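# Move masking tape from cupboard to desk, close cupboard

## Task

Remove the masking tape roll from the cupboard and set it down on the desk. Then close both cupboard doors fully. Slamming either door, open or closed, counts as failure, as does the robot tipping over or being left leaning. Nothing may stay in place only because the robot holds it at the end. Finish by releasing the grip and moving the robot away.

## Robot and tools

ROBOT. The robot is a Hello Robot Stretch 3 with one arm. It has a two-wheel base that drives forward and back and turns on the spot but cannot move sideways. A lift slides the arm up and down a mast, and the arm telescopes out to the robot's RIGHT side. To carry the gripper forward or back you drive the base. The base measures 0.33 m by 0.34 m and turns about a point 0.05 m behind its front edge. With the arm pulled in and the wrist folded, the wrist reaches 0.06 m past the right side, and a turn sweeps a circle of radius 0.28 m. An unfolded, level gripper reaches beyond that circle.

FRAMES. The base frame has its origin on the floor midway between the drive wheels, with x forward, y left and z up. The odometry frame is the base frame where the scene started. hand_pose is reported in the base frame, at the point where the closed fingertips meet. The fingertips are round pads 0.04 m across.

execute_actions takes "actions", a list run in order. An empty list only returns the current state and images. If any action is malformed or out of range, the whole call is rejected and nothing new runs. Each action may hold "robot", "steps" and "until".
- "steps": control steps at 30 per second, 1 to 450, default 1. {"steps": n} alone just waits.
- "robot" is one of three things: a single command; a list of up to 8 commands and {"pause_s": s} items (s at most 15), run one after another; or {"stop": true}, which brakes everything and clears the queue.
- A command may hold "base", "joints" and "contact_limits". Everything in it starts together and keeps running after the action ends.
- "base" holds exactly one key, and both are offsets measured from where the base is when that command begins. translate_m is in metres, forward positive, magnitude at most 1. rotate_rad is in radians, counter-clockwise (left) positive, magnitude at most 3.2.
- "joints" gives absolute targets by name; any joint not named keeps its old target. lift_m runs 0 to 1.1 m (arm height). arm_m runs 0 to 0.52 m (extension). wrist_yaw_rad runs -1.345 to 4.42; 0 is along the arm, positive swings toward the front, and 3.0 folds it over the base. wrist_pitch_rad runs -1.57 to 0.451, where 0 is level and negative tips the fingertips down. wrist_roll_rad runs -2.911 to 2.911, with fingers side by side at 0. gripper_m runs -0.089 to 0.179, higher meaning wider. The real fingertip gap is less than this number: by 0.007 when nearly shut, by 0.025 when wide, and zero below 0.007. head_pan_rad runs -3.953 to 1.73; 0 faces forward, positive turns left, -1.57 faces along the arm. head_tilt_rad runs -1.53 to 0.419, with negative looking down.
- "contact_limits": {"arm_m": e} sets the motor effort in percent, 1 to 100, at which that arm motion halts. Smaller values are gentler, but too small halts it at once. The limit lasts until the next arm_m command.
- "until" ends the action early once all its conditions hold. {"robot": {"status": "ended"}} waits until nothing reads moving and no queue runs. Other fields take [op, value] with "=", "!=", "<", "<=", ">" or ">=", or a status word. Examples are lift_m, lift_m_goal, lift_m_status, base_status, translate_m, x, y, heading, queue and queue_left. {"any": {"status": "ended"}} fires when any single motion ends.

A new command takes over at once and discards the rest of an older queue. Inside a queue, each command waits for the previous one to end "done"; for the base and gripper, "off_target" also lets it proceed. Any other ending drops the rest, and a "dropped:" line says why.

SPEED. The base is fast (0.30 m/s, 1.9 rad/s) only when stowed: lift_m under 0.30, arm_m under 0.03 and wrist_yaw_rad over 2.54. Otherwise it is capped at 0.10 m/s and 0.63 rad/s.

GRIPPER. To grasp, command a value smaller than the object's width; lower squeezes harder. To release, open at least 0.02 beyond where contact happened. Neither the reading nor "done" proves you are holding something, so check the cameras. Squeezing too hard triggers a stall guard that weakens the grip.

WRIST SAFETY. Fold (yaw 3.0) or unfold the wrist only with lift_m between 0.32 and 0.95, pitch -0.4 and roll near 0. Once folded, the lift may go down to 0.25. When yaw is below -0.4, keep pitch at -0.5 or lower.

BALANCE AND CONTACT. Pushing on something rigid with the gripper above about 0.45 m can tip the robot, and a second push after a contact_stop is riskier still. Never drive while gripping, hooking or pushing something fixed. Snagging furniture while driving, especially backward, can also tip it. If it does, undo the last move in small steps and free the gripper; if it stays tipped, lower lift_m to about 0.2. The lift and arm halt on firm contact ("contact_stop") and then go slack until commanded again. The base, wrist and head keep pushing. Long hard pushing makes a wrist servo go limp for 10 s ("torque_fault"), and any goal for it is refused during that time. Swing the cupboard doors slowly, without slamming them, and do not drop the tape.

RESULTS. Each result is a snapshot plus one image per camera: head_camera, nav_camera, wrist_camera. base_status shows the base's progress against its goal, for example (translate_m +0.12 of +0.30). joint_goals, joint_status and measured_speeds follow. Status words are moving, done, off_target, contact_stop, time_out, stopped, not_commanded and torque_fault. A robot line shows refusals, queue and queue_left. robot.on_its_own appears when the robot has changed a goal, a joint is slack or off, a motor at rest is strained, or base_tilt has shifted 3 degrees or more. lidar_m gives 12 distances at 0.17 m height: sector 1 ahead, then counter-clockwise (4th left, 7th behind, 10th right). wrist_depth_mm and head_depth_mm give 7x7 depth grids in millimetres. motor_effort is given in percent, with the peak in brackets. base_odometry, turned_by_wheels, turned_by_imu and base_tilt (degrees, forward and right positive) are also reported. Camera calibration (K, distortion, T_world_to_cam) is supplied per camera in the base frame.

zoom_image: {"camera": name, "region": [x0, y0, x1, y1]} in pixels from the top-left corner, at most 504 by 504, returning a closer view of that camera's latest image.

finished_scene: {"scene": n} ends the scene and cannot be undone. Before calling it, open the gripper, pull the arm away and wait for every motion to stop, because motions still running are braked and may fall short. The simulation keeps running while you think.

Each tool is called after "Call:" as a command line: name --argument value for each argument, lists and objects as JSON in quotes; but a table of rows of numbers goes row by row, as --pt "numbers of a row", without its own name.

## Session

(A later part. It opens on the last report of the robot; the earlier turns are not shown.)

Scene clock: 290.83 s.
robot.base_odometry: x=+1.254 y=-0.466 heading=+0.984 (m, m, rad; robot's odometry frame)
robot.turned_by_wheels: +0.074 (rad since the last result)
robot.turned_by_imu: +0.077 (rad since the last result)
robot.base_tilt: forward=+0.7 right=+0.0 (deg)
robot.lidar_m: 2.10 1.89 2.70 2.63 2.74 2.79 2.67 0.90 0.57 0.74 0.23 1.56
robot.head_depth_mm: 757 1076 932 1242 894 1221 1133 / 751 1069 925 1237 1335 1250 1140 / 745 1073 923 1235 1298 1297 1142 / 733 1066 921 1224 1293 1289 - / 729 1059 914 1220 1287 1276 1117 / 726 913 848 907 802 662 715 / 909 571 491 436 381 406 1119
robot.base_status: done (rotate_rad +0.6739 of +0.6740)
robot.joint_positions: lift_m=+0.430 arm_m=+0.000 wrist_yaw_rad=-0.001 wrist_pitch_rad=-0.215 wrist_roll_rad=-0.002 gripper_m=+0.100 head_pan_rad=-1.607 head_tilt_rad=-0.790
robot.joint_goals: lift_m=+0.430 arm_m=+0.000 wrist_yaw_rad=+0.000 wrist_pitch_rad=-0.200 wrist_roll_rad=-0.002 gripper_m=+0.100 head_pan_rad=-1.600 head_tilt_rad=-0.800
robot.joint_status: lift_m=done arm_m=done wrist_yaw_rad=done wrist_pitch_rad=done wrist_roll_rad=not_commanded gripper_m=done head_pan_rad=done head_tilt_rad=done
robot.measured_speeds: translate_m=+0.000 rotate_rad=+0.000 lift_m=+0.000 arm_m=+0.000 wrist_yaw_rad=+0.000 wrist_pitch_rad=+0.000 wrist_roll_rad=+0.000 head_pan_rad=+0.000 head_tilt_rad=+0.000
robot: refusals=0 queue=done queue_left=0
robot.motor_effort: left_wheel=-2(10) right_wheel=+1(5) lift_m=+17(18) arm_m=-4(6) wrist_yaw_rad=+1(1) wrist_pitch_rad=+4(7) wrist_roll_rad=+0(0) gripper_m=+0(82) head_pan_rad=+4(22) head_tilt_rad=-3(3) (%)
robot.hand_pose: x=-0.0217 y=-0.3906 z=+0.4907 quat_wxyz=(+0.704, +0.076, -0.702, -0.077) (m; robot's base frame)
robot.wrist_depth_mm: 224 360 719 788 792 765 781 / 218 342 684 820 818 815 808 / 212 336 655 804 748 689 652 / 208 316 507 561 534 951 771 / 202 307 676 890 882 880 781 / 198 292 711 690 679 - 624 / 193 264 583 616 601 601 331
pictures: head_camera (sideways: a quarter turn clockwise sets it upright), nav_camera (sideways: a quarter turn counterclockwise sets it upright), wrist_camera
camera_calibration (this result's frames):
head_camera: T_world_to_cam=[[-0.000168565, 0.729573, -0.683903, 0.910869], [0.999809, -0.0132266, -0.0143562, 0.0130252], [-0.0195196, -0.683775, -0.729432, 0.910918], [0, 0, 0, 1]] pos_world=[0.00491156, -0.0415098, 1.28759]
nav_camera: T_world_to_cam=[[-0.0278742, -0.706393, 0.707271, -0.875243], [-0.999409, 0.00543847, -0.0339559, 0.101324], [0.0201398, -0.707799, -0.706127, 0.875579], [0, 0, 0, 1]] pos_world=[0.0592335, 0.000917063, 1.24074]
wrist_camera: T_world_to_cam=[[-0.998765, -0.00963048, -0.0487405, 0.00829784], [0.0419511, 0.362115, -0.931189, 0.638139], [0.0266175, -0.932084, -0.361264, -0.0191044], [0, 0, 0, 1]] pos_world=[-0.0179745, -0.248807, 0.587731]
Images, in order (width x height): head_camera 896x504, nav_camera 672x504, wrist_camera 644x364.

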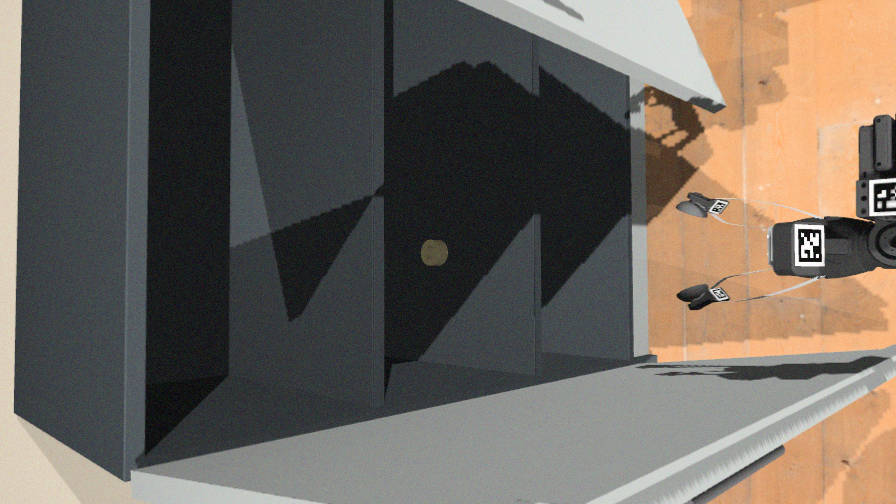

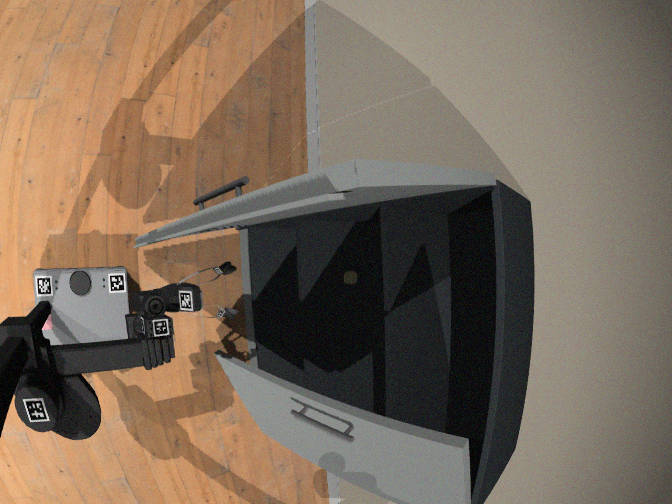

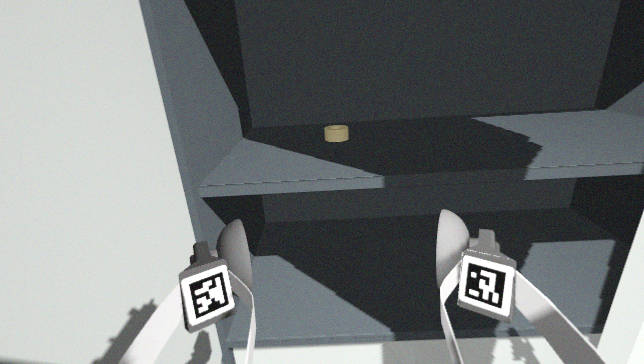

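Call:
execute_actions --actions '[{"robot":{"joints":{"arm_m":0.44,"lift_m":0.41},"contact_limits":{"arm_m":20}},"steps":450,"until":{"robot":{"status":"ended"}}}]'

Scene clock: 304.17 s.
robot.base_odometry: x=+1.254 y=-0.466 heading=+0.984 (m, m, rad; robot's odometry frame)
robot.turned_by_wheels: +0.000 (rad since the last result)
robot.turned_by_imu: +0.001 (rad since the last result)
robot.base_tilt: forward=+0.8 right=+0.0 (deg)
robot.lidar_m: 2.09 1.89 2.70 2.62 2.73 2.79 2.67 0.90 0.57 0.74 0.23 1.56
robot.head_depth_mm: 759 1081 934 1243 898 1219 1135 / 748 1072 928 1240 1344 1238 1134 / 744 1071 919 1230 1292 1297 1109 / 738 1067 916 1277 1298 1288 1128 / 728 1061 915 1215 1296 1273 1120 / 726 912 854 907 800 664 713 / 912 571 490 438 381 407 1122
robot.base_status: done (rotate_rad +0.6739 of +0.6740)
robot.joint_positions: lift_m=+0.410 arm_m=+0.440 wrist_yaw_rad=-0.001 wrist_pitch_rad=-0.216 wrist_roll_rad=-0.002 gripper_m=+0.100 head_pan_rad=-1.607 head_tilt_rad=-0.790
robot.joint_goals: lift_m=+0.410 arm_m=+0.440 wrist_yaw_rad=+0.000 wrist_pitch_rad=-0.200 wrist_roll_rad=-0.002 gripper_m=+0.100 head_pan_rad=-1.600 head_tilt_rad=-0.800
robot.joint_status: lift_m=done arm_m=done wrist_yaw_rad=done wrist_pitch_rad=done wrist_roll_rad=not_commanded gripper_m=done head_pan_rad=done head_tilt_rad=done
robot.measured_speeds: translate_m=+0.000 rotate_rad=+0.000 lift_m=+0.000 arm_m=+0.000 wrist_yaw_rad=+0.000 wrist_pitch_rad=+0.000 wrist_roll_rad=+0.000 head_pan_rad=+0.000 head_tilt_rad=+0.000
robot: refusals=0 queue=done queue_left=0
robot.motor_effort: left_wheel=-2(2) right_wheel=+0(1) lift_m=+16(17) arm_m=+4(10) wrist_yaw_rad=+0(0) wrist_pitch_rad=+5(5) wrist_roll_rad=+0(0) gripper_m=+1(1) head_pan_rad=+4(4) head_tilt_rad=-3(4) (%)
robot.contact_limits: arm_m 20 (drawing in: default 21, maximum 34; extending or still: default 28, maximum 46)
robot.hand_pose: x=-0.0217 y=-0.8297 z=+0.4706 quat_wxyz=(+0.704, +0.076, -0.702, -0.077) (m; robot's base frame)
robot.wrist_depth_mm: 257 364 372 372 371 370 373 / 255 363 392 390 393 390 394 / 254 359 418 420 414 415 416 / 248 355 437 413 397 379 365 / 248 307 320 274 285 288 271 / 234 244 233 229 223 - 215 / 199 197 190 188 184 180 177
pictures: head_camera (sideways: a quarter turn clockwise sets it upright), nav_camera (sideways: a quarter turn counterclockwise sets it upright), wrist_camera
camera_calibration (this result's frames):
head_camera: T_world_to_cam=[[-0.000168481, 0.729573, -0.683903, 0.910869], [0.999809, -0.0132267, -0.0143562, 0.0130252], [-0.0195197, -0.683775, -0.729432, 0.910918], [0, 0, 0, 1]] pos_world=[0.00491156, -0.0415099, 1.28759]
nav_camera: T_world_to_cam=[[-0.0278743, -0.706393, 0.707271, -0.875243], [-0.999409, 0.00543858, -0.0339559, 0.101324], [0.0201397, -0.707799, -0.706127, 0.875579], [0, 0, 0, 1]] pos_world=[0.0592335, 0.000917049, 1.24074]
wrist_camera: T_world_to_cam=[[-0.998763, -0.00976214, -0.0487469, 0.00302009], [0.041893, 0.362686, -0.930969, 0.778738], [0.0267681, -0.93186, -0.361829, -0.435201], [0, 0, 0, 1]] pos_world=[-0.0179578, -0.687954, 0.56766]
Images, in order (width x height): head_camera 896x504, nav_camera 672x504, wrist_camera 644x364.

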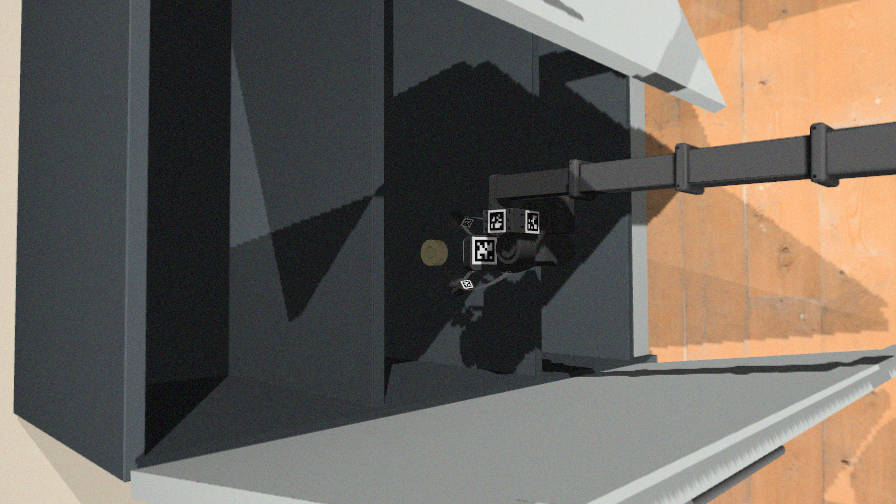

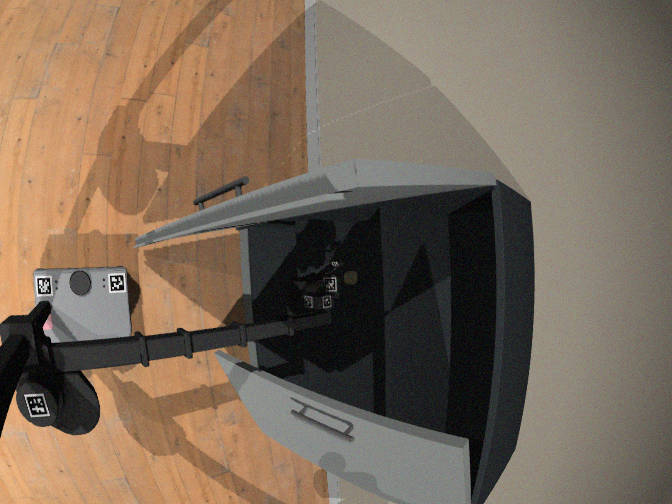

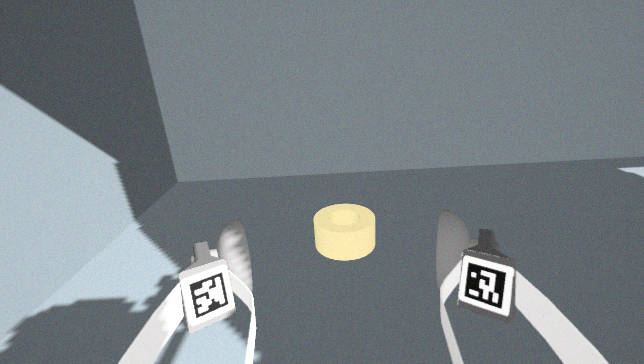

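Call:
execute_actions --actions '[{"robot":[{"joints":{"lift_m":0.378}},{"joints":{"arm_m":0.52},"contact_limits":{"arm_m":20}}],"steps":450,"until":{"robot":{"status":"ended"}}}]'

Scene clock: 319.30 s.
robot.base_odometry: x=+1.254 y=-0.466 heading=+0.984 (m, m, rad; robot's odometry frame)
robot.turned_by_wheels: +0.000 (rad since the last result)
robot.turned_by_imu: +0.001 (rad since the last result)
robot.base_tilt: forward=+0.8 right=+0.0 (deg)
robot.lidar_m: 2.10 1.89 2.70 2.63 2.74 2.79 2.67 0.90 0.57 0.73 0.23 1.56
robot.head_depth_mm: 759 1077 935 1241 894 1219 1134 / 749 1069 924 1236 1334 1252 1130 / 744 1073 921 1271 1325 1287 1129 / 738 1067 924 1292 1296 1286 1126 / 729 1061 914 1218 1292 1280 1120 / 723 909 849 905 802 666 714 / 907 571 490 437 381 408 1118
robot.base_status: done (rotate_rad +0.6739 of +0.6740)
robot.joint_positions: lift_m=+0.378 arm_m=+0.517 wrist_yaw_rad=-0.001 wrist_pitch_rad=-0.216 wrist_roll_rad=-0.002 gripper_m=+0.100 head_pan_rad=-1.607 head_tilt_rad=-0.790
robot.joint_goals: lift_m=+0.378 arm_m=+0.520 wrist_yaw_rad=+0.000 wrist_pitch_rad=-0.200 wrist_roll_rad=-0.002 gripper_m=+0.100 head_pan_rad=-1.600 head_tilt_rad=-0.800
robot.joint_status: lift_m=done arm_m=done wrist_yaw_rad=done wrist_pitch_rad=done wrist_roll_rad=not_commanded gripper_m=done head_pan_rad=done head_tilt_rad=done
robot.measured_speeds: translate_m=+0.000 rotate_rad=+0.000 lift_m=+0.000 arm_m=+0.000 wrist_yaw_rad=+0.000 wrist_pitch_rad=+0.000 wrist_roll_rad=+0.000 head_pan_rad=+0.000 head_tilt_rad=+0.000
robot: refusals=0 queue=done queue_left=0
robot.motor_effort: left_wheel=-1(1) right_wheel=+1(1) lift_m=+17(20) arm_m=+5(11) wrist_yaw_rad=+1(1) wrist_pitch_rad=+4(4) wrist_roll_rad=+0(0) gripper_m=-1(0) head_pan_rad=+4(4) head_tilt_rad=-5(3) (%)
robot.contact_limits: arm_m 20 (drawing in: default 21, maximum 34; extending or still: default 28, maximum 46)
robot.hand_pose: x=-0.0217 y=-0.9071 z=+0.4386 quat_wxyz=(+0.704, +0.076, -0.702, -0.077) (m; robot's base frame)
robot.wrist_depth_mm: 261 301 302 301 300 300 299 / 258 319 318 318 317 316 318 / 255 333 338 336 336 335 337 / 253 322 340 323 310 299 285 / 237 247 253 198 215 229 212 / 195 193 184 170 170 - 168 / 158 156 150 148 145 142 139
pictures: head_camera (sideways: a quarter turn clockwise sets it upright), nav_camera (sideways: a quarter turn counterclockwise sets it upright), wrist_camera
camera_calibration (this result's frames):
head_camera: T_world_to_cam=[[-0.000168565, 0.729573, -0.683903, 0.910869], [0.999809, -0.0132266, -0.0143562, 0.0130252], [-0.0195196, -0.683775, -0.729432, 0.910918], [0, 0, 0, 1]] pos_world=[0.00491156, -0.0415098, 1.28759]
nav_camera: T_world_to_cam=[[-0.0278742, -0.706393, 0.707271, -0.875243], [-0.999409, 0.00543847, -0.0339559, 0.101324], [0.0201398, -0.707799, -0.706127, 0.875579], [0, 0, 0, 1]] pos_world=[0.0592335, 0.000917063, 1.24074]
wrist_camera: T_world_to_cam=[[-0.998763, -0.00976974, -0.0487469, 0.000699252], [0.0418903, 0.362687, -0.930969, 0.777034], [0.0267752, -0.93186, -0.361829, -0.518942], [0, 0, 0, 1]] pos_world=[-0.0179571, -0.765394, 0.535661]
Images, in order (width x height): head_camera 896x504, nav_camera 672x504, wrist_camera 644x364.

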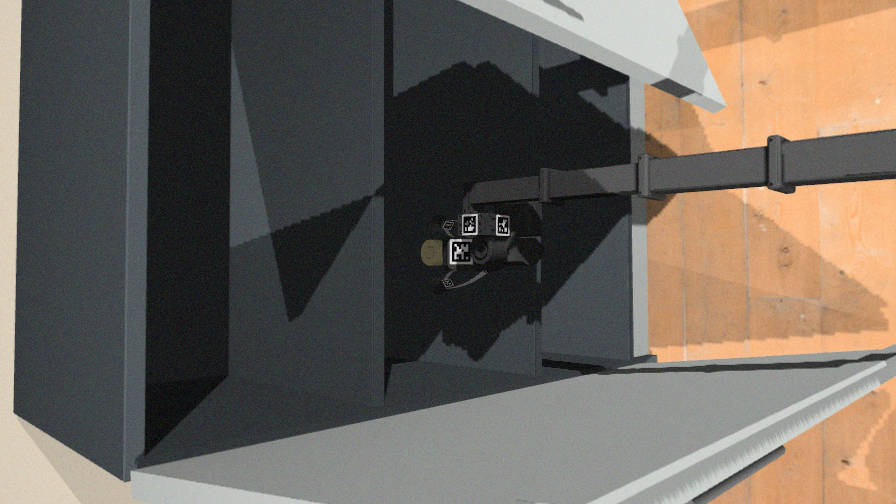

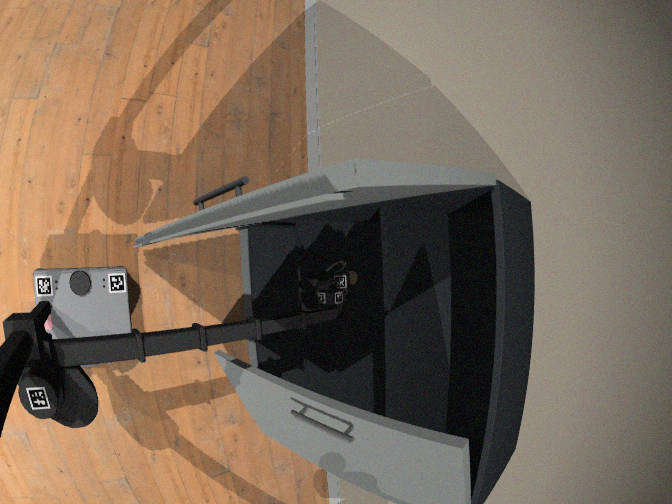

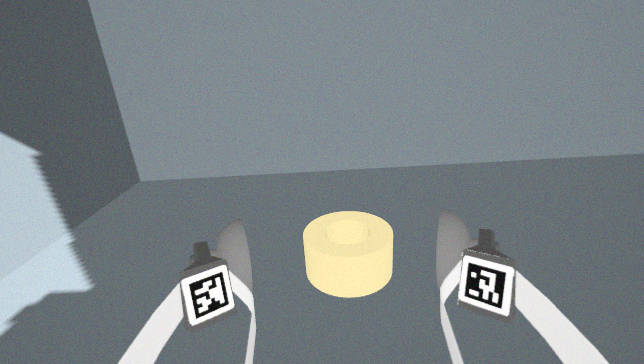

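Call:
execute_actions --actions '[{"robot":{"joints":{"arm_m":0.04,"lift_m":0.39}},"steps":200,"until":{"robot":{"arm_m":["<",0.42]}}},{"robot":{"base":{"translate_m":-0.08}},"steps":300,"until":{"robot":{"arm_m":["<",0.08],"base_status":["!=","moving"]}}},{"robot":[{"base":{"rotate_rad":-0.6}},{"base":{"translate_m":0.075}},{"base":{"rotate_rad":0.62}},{"joints":{"arm_m":0.44},"contact_limits":{"arm_m":20}}],"steps":450,"until":{"robot":{"status":"ended"}}}]'

Scene clock: 355.13 s.
robot.base_odometry: x=+1.279 y=-0.504 heading=+1.004 (m, m, rad; robot's odometry frame)
robot.turned_by_wheels: +0.020 (rad since the last result)
robot.turned_by_imu: +0.023 (rad since the last result)
robot.base_tilt: forward=+0.8 right=+0.0 (deg)
robot.lidar_m: 2.12 1.92 2.74 2.66 2.79 2.75 2.65 0.77 0.53 0.75 0.20 1.53
robot.head_depth_mm: 754 1022 932 1204 1067 1079 1134 / 751 1024 929 1203 1270 1243 1128 / 741 1025 924 1196 1269 1261 1120 / 737 1028 919 1226 1286 1267 1127 / 731 1017 914 1187 1268 1255 1127 / 725 823 854 927 918 794 698 / 882 574 570 518 475 440 507
robot.base_status: done (rotate_rad +0.6199 of +0.6200)
robot.joint_positions: lift_m=+0.390 arm_m=+0.440 wrist_yaw_rad=-0.001 wrist_pitch_rad=-0.216 wrist_roll_rad=-0.002 gripper_m=+0.100 head_pan_rad=-1.607 head_tilt_rad=-0.790
robot.joint_goals: lift_m=+0.390 arm_m=+0.440 wrist_yaw_rad=+0.000 wrist_pitch_rad=-0.200 wrist_roll_rad=-0.002 gripper_m=+0.100 head_pan_rad=-1.600 head_tilt_rad=-0.800
robot.joint_status: lift_m=done arm_m=done wrist_yaw_rad=done wrist_pitch_rad=done wrist_roll_rad=not_commanded gripper_m=done head_pan_rad=done head_tilt_rad=done
robot.measured_speeds: translate_m=+0.000 rotate_rad=+0.000 lift_m=+0.000 arm_m=+0.000 wrist_yaw_rad=+0.000 wrist_pitch_rad=+0.000 wrist_roll_rad=+0.000 head_pan_rad=+0.000 head_tilt_rad=+0.000
robot: refusals=0 queue=done queue_left=0
robot.motor_effort: left_wheel=-1(8) right_wheel=+2(4) lift_m=+26(29) arm_m=+4(4) wrist_yaw_rad=+1(1) wrist_pitch_rad=+4(4) wrist_roll_rad=+0(0) gripper_m=+1(0) head_pan_rad=+4(4) head_tilt_rad=-3(2) (%)
robot.contact_limits: arm_m 20 (drawing in: default 21, maximum 34; extending or still: default 28, maximum 46)
robot.hand_pose: x=-0.0216 y=-0.8297 z=+0.4500 quat_wxyz=(+0.704, +0.076, -0.702, -0.077) (m; robot's base frame)
robot.wrist_depth_mm: 258 334 335 333 330 330 327 / 255 349 354 352 351 344 346 / 252 352 376 375 372 367 368 / 250 329 371 353 340 326 311 / 249 273 277 231 241 250 233 / 214 211 202 198 194 - 185 / 174 171 164 162 160 156 153
pictures: head_camera (sideways: a quarter turn clockwise sets it upright), nav_camera (sideways: a quarter turn counterclockwise sets it upright), wrist_camera
camera_calibration (this result's frames):
head_camera: T_world_to_cam=[[-0.000243592, 0.729579, -0.683897, 0.910861], [0.999811, -0.0131233, -0.014356, 0.013025], [-0.0194489, -0.683771, -0.729437, 0.910925], [0, 0, 0, 1]] pos_world=[0.00491585, -0.0415099, 1.28758]
nav_camera: T_world_to_cam=[[-0.0278016, -0.706402, 0.707265, -0.875236], [-0.999409, 0.00533569, -0.0339562, 0.101324], [0.020213, -0.707791, -0.706133, 0.875586], [0, 0, 0, 1]] pos_world=[0.0592334, 0.000923048, 1.24074]
wrist_camera: T_world_to_cam=[[-0.998762, -0.00991182, -0.0487467, 0.00193136], [0.0418384, 0.362697, -0.930968, 0.759623], [0.0269079, -0.931855, -0.361833, -0.442627], [0, 0, 0, 1]] pos_world=[-0.0179423, -0.687958, 0.547121]
Images, in order (width x height): head_camera 896x504, nav_camera 672x504, wrist_camera 644x364.

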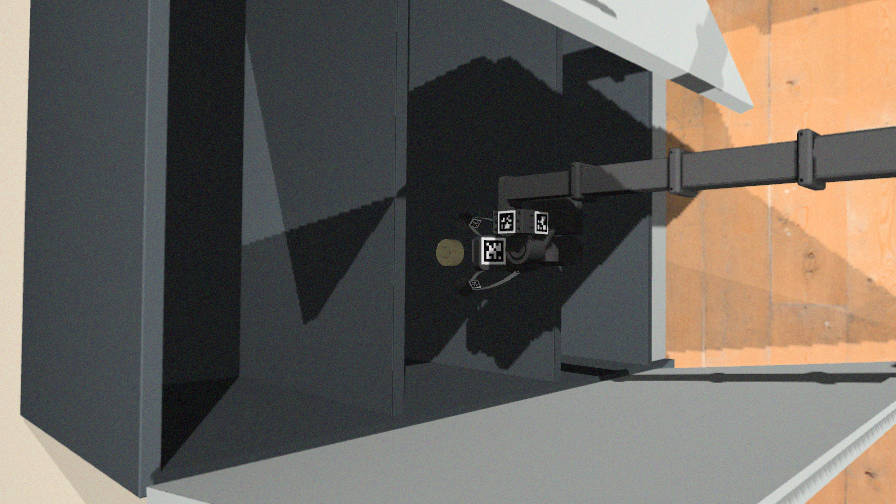

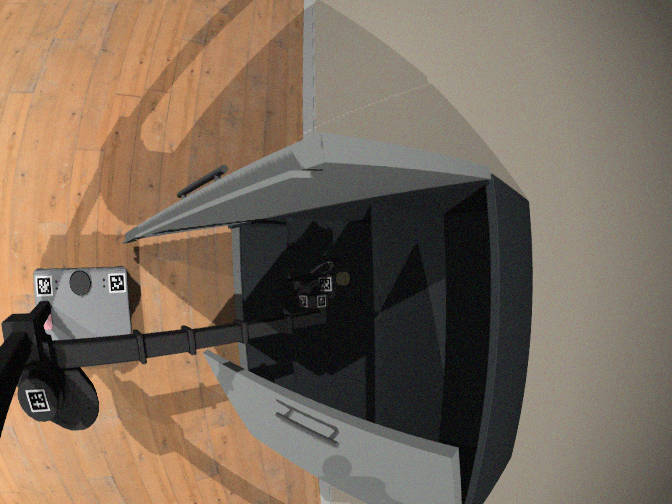

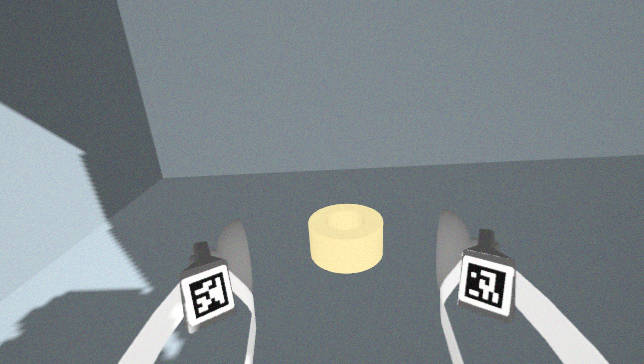

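Call:
execute_actions --actions '[{"robot":[{"joints":{"lift_m":0.376,"arm_m":0.5},"contact_limits":{"arm_m":20}},{"joints":{"gripper_m":0.02}},{"joints":{"lift_m":0.40}}],"steps":450,"until":{"robot":{"status":"ended"}}}]'

Scene clock: 362.73 s.
robot.base_odometry: x=+1.279 y=-0.504 heading=+1.004 (m, m, rad; robot's odometry frame)
robot.turned_by_wheels: +0.000 (rad since the last result)
robot.turned_by_imu: +0.001 (rad since the last result)
robot.base_tilt: forward=+0.8 right=+0.0 (deg)
robot.lidar_m: 2.12 1.93 2.74 2.68 2.79 2.75 2.65 0.77 0.53 0.75 0.20 1.53
robot.head_depth_mm: 757 1029 932 1204 1065 1071 1134 / 748 1025 929 1203 1273 1254 1129 / 743 1026 920 1228 1271 1275 1116 / 739 1027 923 1219 1281 1259 1128 / 730 1024 913 1187 1259 1260 1124 / 726 822 849 924 922 797 697 / 875 574 570 518 475 440 507
robot.base_status: done (rotate_rad +0.6199 of +0.6200)
robot.joint_positions: lift_m=+0.400 arm_m=+0.500 wrist_yaw_rad=-0.001 wrist_pitch_rad=-0.217 wrist_roll_rad=-0.002 gripper_m=+0.021 head_pan_rad=-1.607 head_tilt_rad=-0.790
robot.joint_goals: lift_m=+0.400 arm_m=+0.500 wrist_yaw_rad=+0.000 wrist_pitch_rad=-0.200 wrist_roll_rad=-0.002 gripper_m=+0.020 head_pan_rad=-1.600 head_tilt_rad=-0.800
robot.joint_status: lift_m=done arm_m=done wrist_yaw_rad=done wrist_pitch_rad=done wrist_roll_rad=not_commanded gripper_m=done head_pan_rad=done head_tilt_rad=done
robot.measured_speeds: translate_m=+0.000 rotate_rad=+0.000 lift_m=+0.000 arm_m=+0.000 wrist_yaw_rad=+0.000 wrist_pitch_rad=+0.000 wrist_roll_rad=+0.000 head_pan_rad=+0.000 head_tilt_rad=+0.000
robot: refusals=0 queue=done queue_left=0
robot.motor_effort: left_wheel=-2(2) right_wheel=+1(2) lift_m=+26(30) arm_m=+4(9) wrist_yaw_rad=+0(1) wrist_pitch_rad=+5(5) wrist_roll_rad=+0(0) gripper_m=-15(86) head_pan_rad=+4(4) head_tilt_rad=-2(4) (%)
robot.contact_limits: arm_m 20 (drawing in: default 21, maximum 34; extending or still: default 28, maximum 46)
robot.hand_pose: x=-0.0216 y=-0.8896 z=+0.4597 quat_wxyz=(+0.704, +0.077, -0.702, -0.077) (m; robot's base frame)
robot.wrist_depth_mm: 256 282 279 277 277 275 275 / 253 296 296 294 292 291 288 / 253 309 316 313 309 307 304 / 251 329 336 331 325 322 319 / 249 289 291 261 278 255 249 / 227 225 224 146 149 202 198 / 187 183 176 167 170 167 164
pictures: head_camera (sideways: a quarter turn clockwise sets it upright), nav_camera (sideways: a quarter turn counterclockwise sets it upright), wrist_camera
camera_calibration (this result's frames):
head_camera: T_world_to_cam=[[-0.000243505, 0.729579, -0.683897, 0.910861], [0.999811, -0.0131235, -0.014356, 0.013025], [-0.019449, -0.683771, -0.729437, 0.910925], [0, 0, 0, 1]] pos_world=[0.00491584, -0.0415099, 1.28758]
nav_camera: T_world_to_cam=[[-0.0278017, -0.706402, 0.707265, -0.875236], [-0.999409, 0.00533581, -0.0339562, 0.101324], [0.0202129, -0.707791, -0.706133, 0.875586], [0, 0, 0, 1]] pos_world=[0.0592334, 0.000923042, 1.24074]
wrist_camera: T_world_to_cam=[[-0.998762, -0.00984103, -0.048762, 0.00187766], [0.0418391, 0.364058, -0.930436, 0.791279], [0.0269086, -0.931324, -0.363195, -0.493846], [0, 0, 0, 1]] pos_world=[-0.0179423, -0.747984, 0.556963]
Images, in order (width x height): head_camera 896x504, nav_camera 672x504, wrist_camera 644x364.

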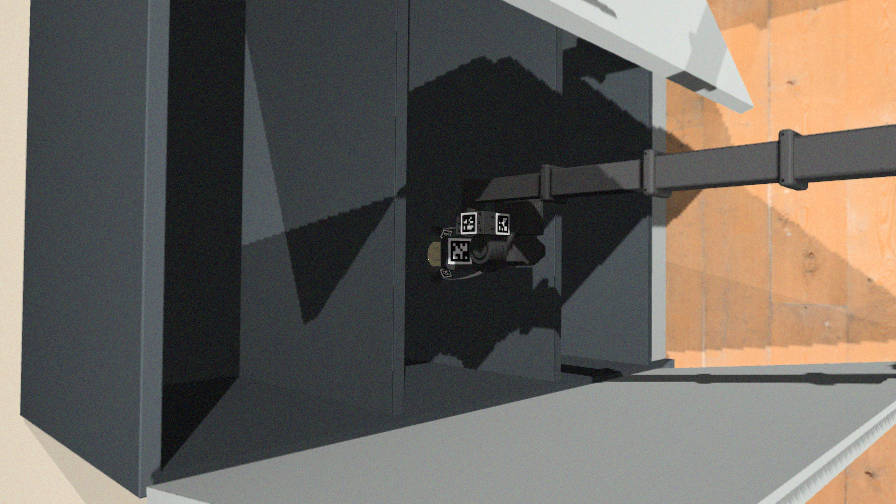

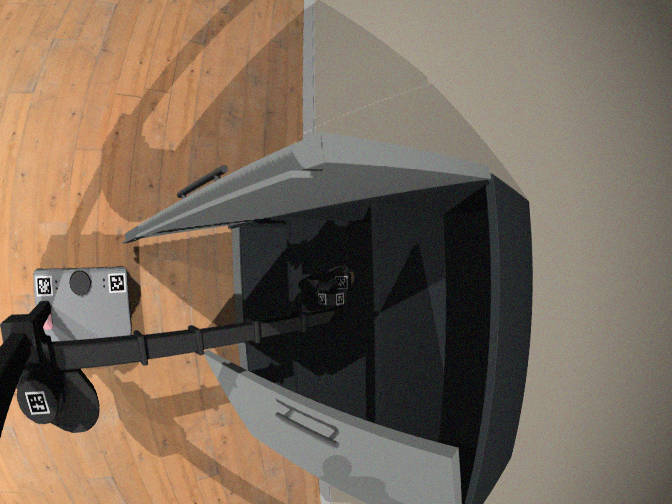

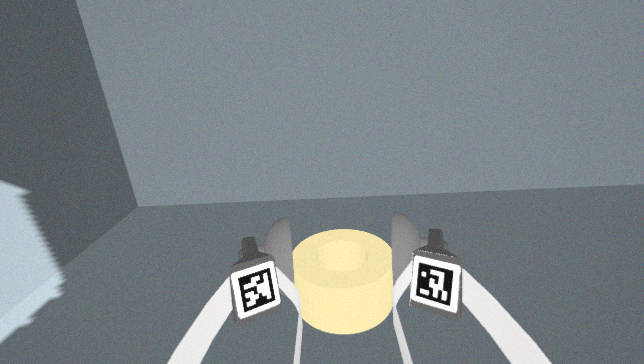

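Call:
execute_actions --actions '[{"robot":{"joints":{"arm_m":0.0}},"steps":300,"until":{"robot":{"arm_m":["<",0.05]}}},{"robot":{"base":{"rotate_rad":-0.51},"joints":{"wrist_pitch_rad":-0.4,"lift_m":0.36}},"steps":300,"until":{"robot":{"status":"ended"}}},{"robot":{"base":{"translate_m":-0.24}},"steps":300,"until":{"robot":{"translate_m":["<",-0.1]}}},{"robot":{"joints":{"wrist_yaw_rad":3.0}},"steps":300,"until":{"robot":{"status":"ended"}}},{"robot":{"base":{"rotate_rad":0.5},"joints":{"lift_m":0.28,"head_pan_rad":-1.0,"head_tilt_rad":-1.0}},"steps":300,"until":{"robot":{"status":"ended"}}}]'

Scene clock: 394.43 s.
robot.base_odometry: x=+1.068 y=-0.618 heading=+0.994 (m, m, rad; robot's odometry frame)
robot.turned_by_wheels: -0.010 (rad since the last result)
robot.turned_by_imu: -0.009 (rad since the last result)
robot.base_tilt: forward=+0.8 right=+0.0 (deg)
robot.lidar_m: 2.33 2.06 2.66 2.58 2.66 2.55 2.44 1.71 0.62 0.57 0.51 0.43
robot.head_depth_mm: 995 869 1198 1333 1287 1212 1094 / 945 915 1198 1378 1341 1211 1123 / 787 951 1195 1451 1339 1221 - / 630 757 942 1254 1342 1200 1119 / 512 591 700 859 1209 1196 1093 / 444 481 567 1432 1335 1203 1087 / 1522 1891 1738 1512 1337 1191 1081
robot.base_status: done (rotate_rad +0.4999 of +0.5000)
robot.joint_positions: lift_m=+0.280 arm_m=+0.000 wrist_yaw_rad=+2.998 wrist_pitch_rad=-0.416 wrist_roll_rad=-0.002 gripper_m=+0.021 head_pan_rad=-1.007 head_tilt_rad=-0.988
robot.joint_goals: lift_m=+0.280 arm_m=+0.000 wrist_yaw_rad=+3.000 wrist_pitch_rad=-0.400 wrist_roll_rad=-0.002 gripper_m=+0.020 head_pan_rad=-1.000 head_tilt_rad=-1.000
robot.joint_status: lift_m=done arm_m=done wrist_yaw_rad=done wrist_pitch_rad=done wrist_roll_rad=not_commanded gripper_m=done head_pan_rad=done head_tilt_rad=done
robot.measured_speeds: translate_m=+0.000 rotate_rad=+0.000 lift_m=+0.000 arm_m=+0.000 wrist_yaw_rad=+0.000 wrist_pitch_rad=+0.000 wrist_roll_rad=+0.000 head_pan_rad=+0.000 head_tilt_rad=+0.000
robot: refusals=0 queue=done queue_left=0
robot.motor_effort: left_wheel=-1(12) right_wheel=+0(6) lift_m=+17(24) arm_m=-4(4) wrist_yaw_rad=+1(1) wrist_pitch_rad=+5(3) wrist_roll_rad=+0(0) gripper_m=-15(16) head_pan_rad=+4(44) head_tilt_rad=-3(16) (%)
robot.hand_pose: x=+0.0109 y=+0.0769 z=+0.2933 quat_wxyz=(+0.196, +0.700, +0.097, +0.680) (m; robot's base frame)
robot.wrist_depth_mm: - - - - - - - / - - - - - - - / - - - - 979 920 917 / 830 793 768 748 728 714 685 / 669 635 - 592 611 574 572 / 537 535 - 145 149 491 482 / 466 - - 145 427 420 411
pictures: head_camera (sideways: a quarter turn clockwise sets it upright), nav_camera (sideways: a quarter turn counterclockwise sets it upright), wrist_camera
camera_calibration (this result's frames):
head_camera: T_world_to_cam=[[-0.476428, 0.703469, -0.527397, 0.709865], [0.831259, 0.555802, -0.0095674, 0.00781577], [0.286398, -0.442962, -0.849565, 1.06525], [0, 0, 0, 1]] pos_world=[0.0266173, -0.0318469, 1.27945]
nav_camera: T_world_to_cam=[[0.442878, -0.704422, 0.55466, -0.67927], [-0.831683, -0.553856, -0.0393296, 0.107287], [0.334907, -0.443883, -0.831147, 1.03622], [0, 0, 0, 1]] pos_world=[0.043025, 0.0408907, 1.24224]
wrist_camera: T_world_to_cam=[[0.988546, -0.142453, -0.0498434, 0.024641], [-0.118622, -0.529206, -0.840161, 0.327313], [0.0933061, 0.83645, -0.540042, 0.260131], [0, 0, 0, 1]] pos_world=[-0.00980402, -0.0408605, 0.416706]
Images, in order (width x height): head_camera 896x504, nav_camera 672x504, wrist_camera 644x364.

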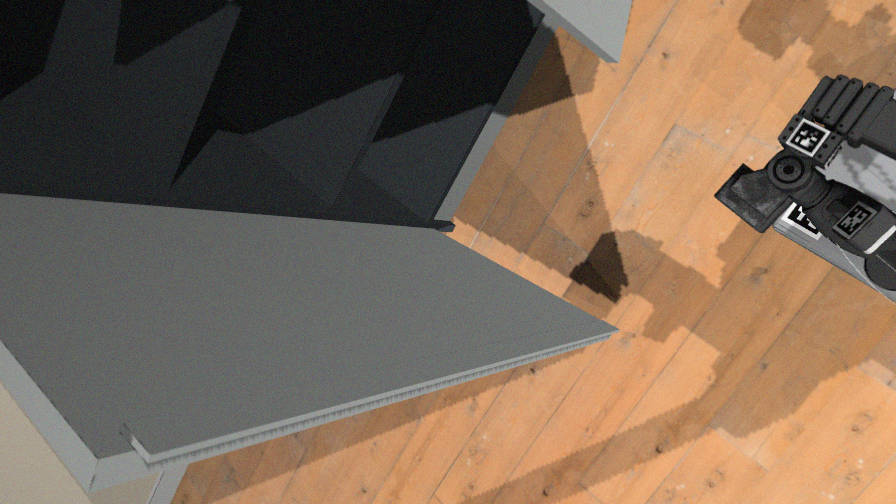

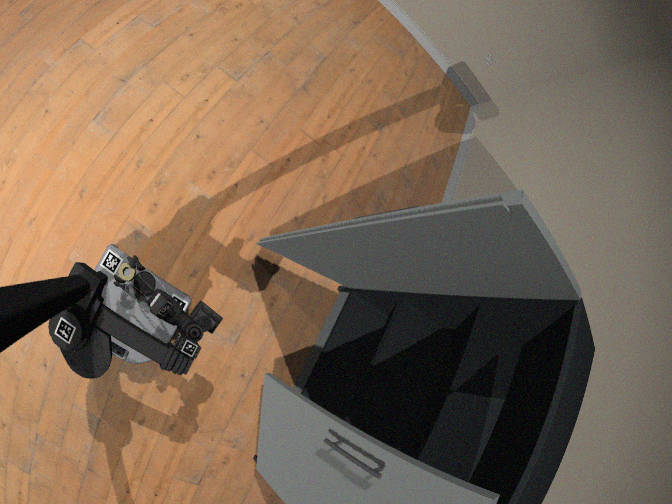

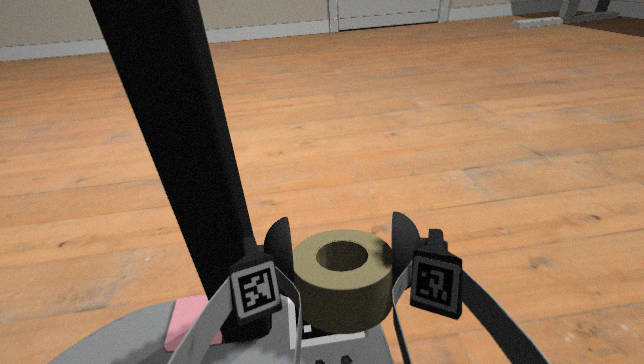

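Call:
execute_actions --actions '[{"robot":[{"base":{"translate_m":0.55},"joints":{"head_pan_rad":-1.9}},{"joints":{"arm_m":0.22},"contact_limits":{"arm_m":15}}],"steps":300,"until":{"robot":{"status":"ended"}}}]'

Scene clock: 408.87 s.
robot.base_odometry: x=+1.368 y=-0.157 heading=+0.994 (m, m, rad; robot's odometry frame)
robot.turned_by_wheels: +0.000 (rad since the last result)
robot.turned_by_imu: +0.001 (rad since the last result)
robot.base_tilt: forward=+0.8 right=+0.1 (deg)
robot.lidar_m: 1.77 1.58 2.46 2.56 2.68 3.12 2.99 0.84 0.34 0.55 1.23 1.67
robot.head_depth_mm: 1028 1313 1282 1460 1348 1209 1113 / 1026 365 418 560 1349 1215 1126 / 426 425 496 586 813 1210 - / 455 536 654 839 1063 1210 - / 581 726 1008 1457 1376 1184 1069 / 1033 1260 1549 1516 1343 1196 1083 / 1044 1226 1479 1507 1329 1194 1086
robot.base_status: done (translate_m +0.5500 of +0.5500)
robot.joint_positions: lift_m=+0.280 arm_m=+0.220 wrist_yaw_rad=+2.999 wrist_pitch_rad=-0.416 wrist_roll_rad=-0.002 gripper_m=+0.021 head_pan_rad=-1.893 head_tilt_rad=-0.988
robot.joint_goals: lift_m=+0.280 arm_m=+0.220 wrist_yaw_rad=+3.000 wrist_pitch_rad=-0.400 wrist_roll_rad=-0.002 gripper_m=+0.020 head_pan_rad=-1.900 head_tilt_rad=-1.000
robot.joint_status: lift_m=done arm_m=done wrist_yaw_rad=done wrist_pitch_rad=done wrist_roll_rad=not_commanded gripper_m=done head_pan_rad=done head_tilt_rad=done
robot.measured_speeds: translate_m=+0.000 rotate_rad=+0.000 lift_m=+0.000 arm_m=+0.000 wrist_yaw_rad=+0.000 wrist_pitch_rad=+0.000 wrist_roll_rad=+0.000 head_pan_rad=+0.000 head_tilt_rad=+0.000
robot: refusals=0 queue=done queue_left=0
robot.motor_effort: left_wheel=-3(10) right_wheel=+1(6) lift_m=+17(17) arm_m=+4(2) wrist_yaw_rad=+2(2) wrist_pitch_rad=+4(5) wrist_roll_rad=+0(0) gripper_m=-14(15) head_pan_rad=-4(52) head_tilt_rad=-5(5) (%)
robot.contact_limits: arm_m 15 (drawing in: default 21, maximum 34; extending or still: default 28, maximum 46)
robot.hand_pose: x=+0.0108 y=-0.1422 z=+0.2933 quat_wxyz=(+0.195, +0.700, +0.097, +0.680) (m; robot's base frame)
robot.wrist_depth_mm: - - - - - - - / - - - - - - - / - - - 987 966 916 870 / 842 833 856 792 745 712 701 / 645 - - 174 617 578 562 / 542 - - 145 149 492 473 / 481 - - 145 428 420 413
pictures: head_camera (sideways: a quarter turn clockwise sets it upright), nav_camera (sideways: a quarter turn counterclockwise sets it upright), wrist_camera
camera_calibration (this result's frames):
head_camera: T_world_to_cam=[[0.243957, 0.813882, -0.527334, 0.705387], [0.956128, -0.292792, -0.0095655, 0.00705159], [-0.162184, -0.501865, -0.849605, 1.06804], [0, 0, 0, 1]] pos_world=[-0.00560761, -0.0360276, 1.27945]
nav_camera: T_world_to_cam=[[-0.265904, -0.78849, 0.554598, -0.674865], [-0.954887, 0.294354, -0.0393313, 0.108041], [-0.132236, -0.540037, -0.831188, 1.03913], [0, 0, 0, 1]] pos_world=[0.0611274, -0.00276052, 1.24224]
wrist_camera: T_world_to_cam=[[0.98863, -0.141867, -0.0498435, -0.00636392], [-0.118315, -0.529333, -0.840124, 0.21127], [0.0928021, 0.836469, -0.5401, 0.443464], [0, 0, 0, 1]] pos_world=[-0.00986634, -0.260014, 0.416691]
Images, in order (width x height): head_camera 896x504, nav_camera 672x504, wrist_camera 644x364.

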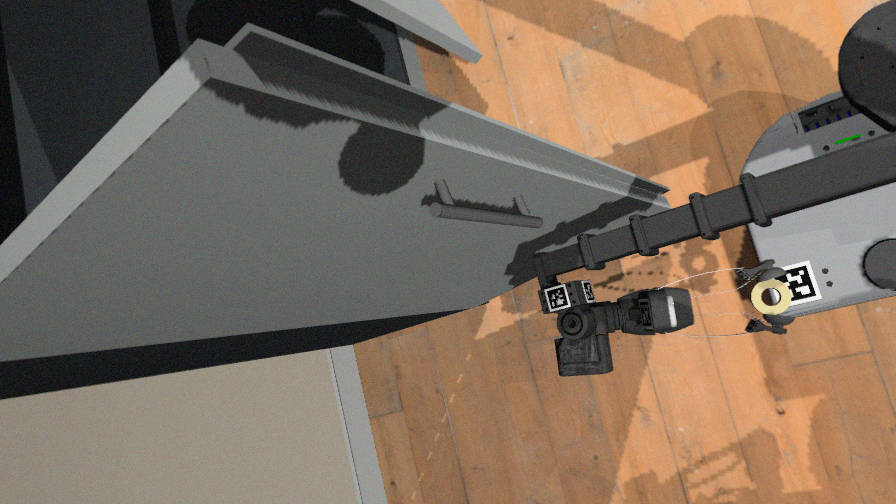

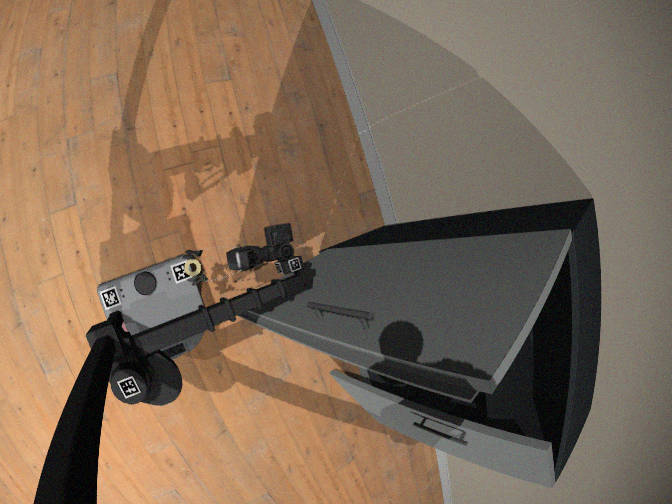

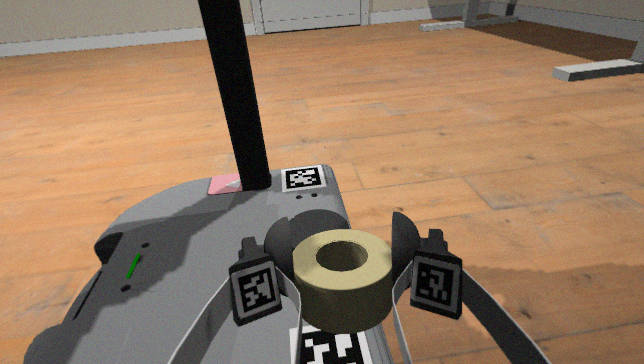

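Call:
execute_actions --actions '[{"robot":[{"base":{"translate_m":-0.32},"joints":{"head_pan_rad":-1.7}},{"joints":{"arm_m":0.28},"contact_limits":{"arm_m":15}},{"joints":{"arm_m":0.33},"contact_limits":{"arm_m":15}}],"steps":400,"until":{"robot":{"status":"ended"}}}]'

Scene clock: 425.23 s.
robot.base_odometry: x=+1.193 y=-0.425 heading=+0.994 (m, m, rad; robot's odometry frame)
robot.turned_by_wheels: +0.000 (rad since the last result)
robot.turned_by_imu: +0.002 (rad since the last result)
robot.base_tilt: forward=+0.8 right=+0.0 (deg)
robot.lidar_m: 2.10 1.85 2.65 2.56 2.67 2.78 2.67 1.72 0.50 0.52 0.74 1.68
robot.head_depth_mm: 1028 705 795 1173 1342 1214 1099 / 450 522 821 1141 1340 1215 1124 / 466 540 654 828 1327 1216 - / 487 578 713 887 1291 1202 - / 515 619 778 1015 1342 1193 1093 / 548 669 856 1255 1336 1200 1089 / 585 725 1533 1514 1330 1195 1093
robot.base_status: done (translate_m -0.3200 of -0.3200)
robot.joint_positions: lift_m=+0.280 arm_m=+0.330 wrist_yaw_rad=+2.999 wrist_pitch_rad=-0.417 wrist_roll_rad=-0.002 gripper_m=+0.021 head_pan_rad=-1.706 head_tilt_rad=-0.988
robot.joint_goals: lift_m=+0.280 arm_m=+0.330 wrist_yaw_rad=+3.000 wrist_pitch_rad=-0.400 wrist_roll_rad=-0.002 gripper_m=+0.020 head_pan_rad=-1.700 head_tilt_rad=-1.000
robot.joint_status: lift_m=done arm_m=done wrist_yaw_rad=done wrist_pitch_rad=done wrist_roll_rad=not_commanded gripper_m=done head_pan_rad=done head_tilt_rad=done
robot.measured_speeds: translate_m=+0.000 rotate_rad=+0.000 lift_m=+0.000 arm_m=+0.000 wrist_yaw_rad=+0.000 wrist_pitch_rad=+0.000 wrist_roll_rad=+0.000 head_pan_rad=+0.000 head_tilt_rad=+0.000
robot: refusals=0 queue=done queue_left=0
robot.motor_effort: left_wheel=-2(10) right_wheel=+0(11) lift_m=+18(17) arm_m=+5(9) wrist_yaw_rad=+0(1) wrist_pitch_rad=+5(5) wrist_roll_rad=+0(0) gripper_m=-14(15) head_pan_rad=+4(27) head_tilt_rad=-3(4) (%)
robot.contact_limits: arm_m 15 (drawing in: default 21, maximum 34; extending or still: default 28, maximum 46)
robot.hand_pose: x=+0.0106 y=-0.2522 z=+0.2932 quat_wxyz=(+0.195, +0.699, +0.097, +0.681) (m; robot's base frame)
robot.wrist_depth_mm: - - - - - - - / - - - - - - - / - - - - 968 930 884 / 829 865 - 769 743 711 695 / 648 - - 174 602 579 562 / 536 - - 146 149 490 478 / 462 446 - 145 422 414 414
pictures: head_camera (sideways: a quarter turn clockwise sets it upright), nav_camera (sideways: a quarter turn counterclockwise sets it upright), wrist_camera
camera_calibration (this result's frames):
head_camera: T_world_to_cam=[[0.0885722, 0.845149, -0.527142, 0.706085], [0.993872, -0.110121, -0.00955979, 0.0068139], [-0.066129, -0.523065, -0.849724, 1.06761], [0, 0, 0, 1]] pos_world=[0.00128791, -0.0375701, 1.27944]
nav_camera: T_world_to_cam=[[-0.114854, -0.82428, 0.55441, -0.675542], [-0.992941, 0.111897, -0.0393366, 0.10828], [-0.0296125, -0.555014, -0.831313, 1.03866], [0, 0, 0, 1]] pos_world=[0.0606846, 0.0075207, 1.24224]
wrist_camera: T_world_to_cam=[[0.988728, -0.141207, -0.04977, -0.0216803], [-0.117946, -0.529843, -0.839854, 0.152698], [0.0922229, 0.836258, -0.540525, 0.535516], [0, 0, 0, 1]] pos_world=[-0.00994073, -0.369985, 0.416625]
Images, in order (width x height): head_camera 896x504, nav_camera 672x504, wrist_camera 644x364.

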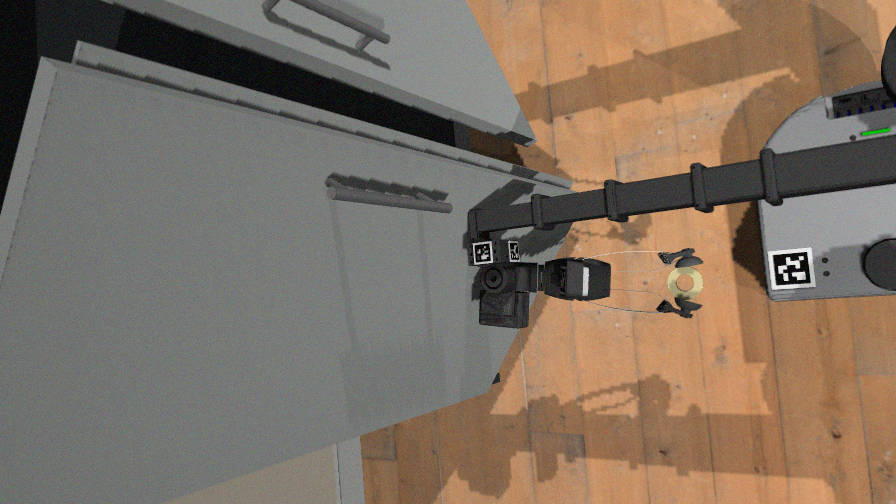

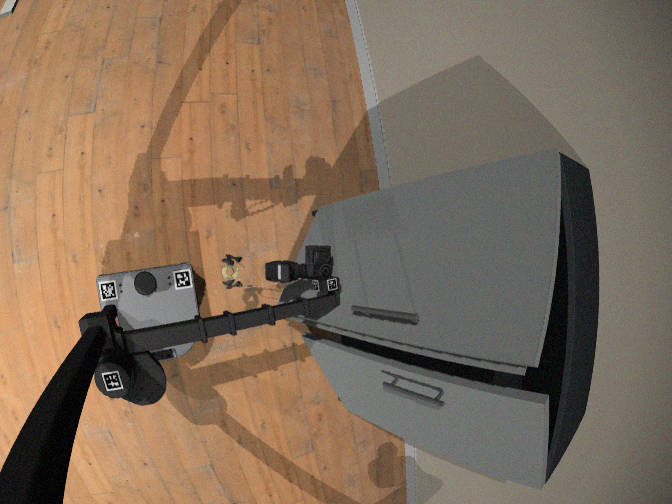

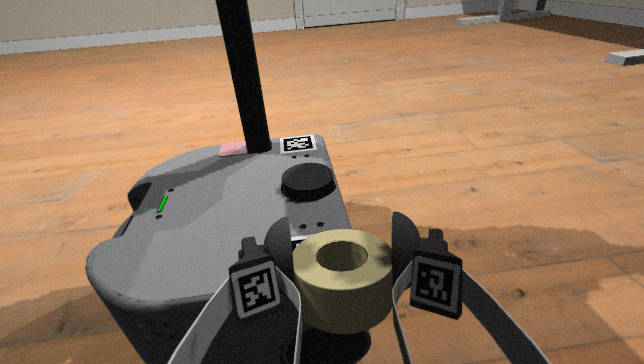

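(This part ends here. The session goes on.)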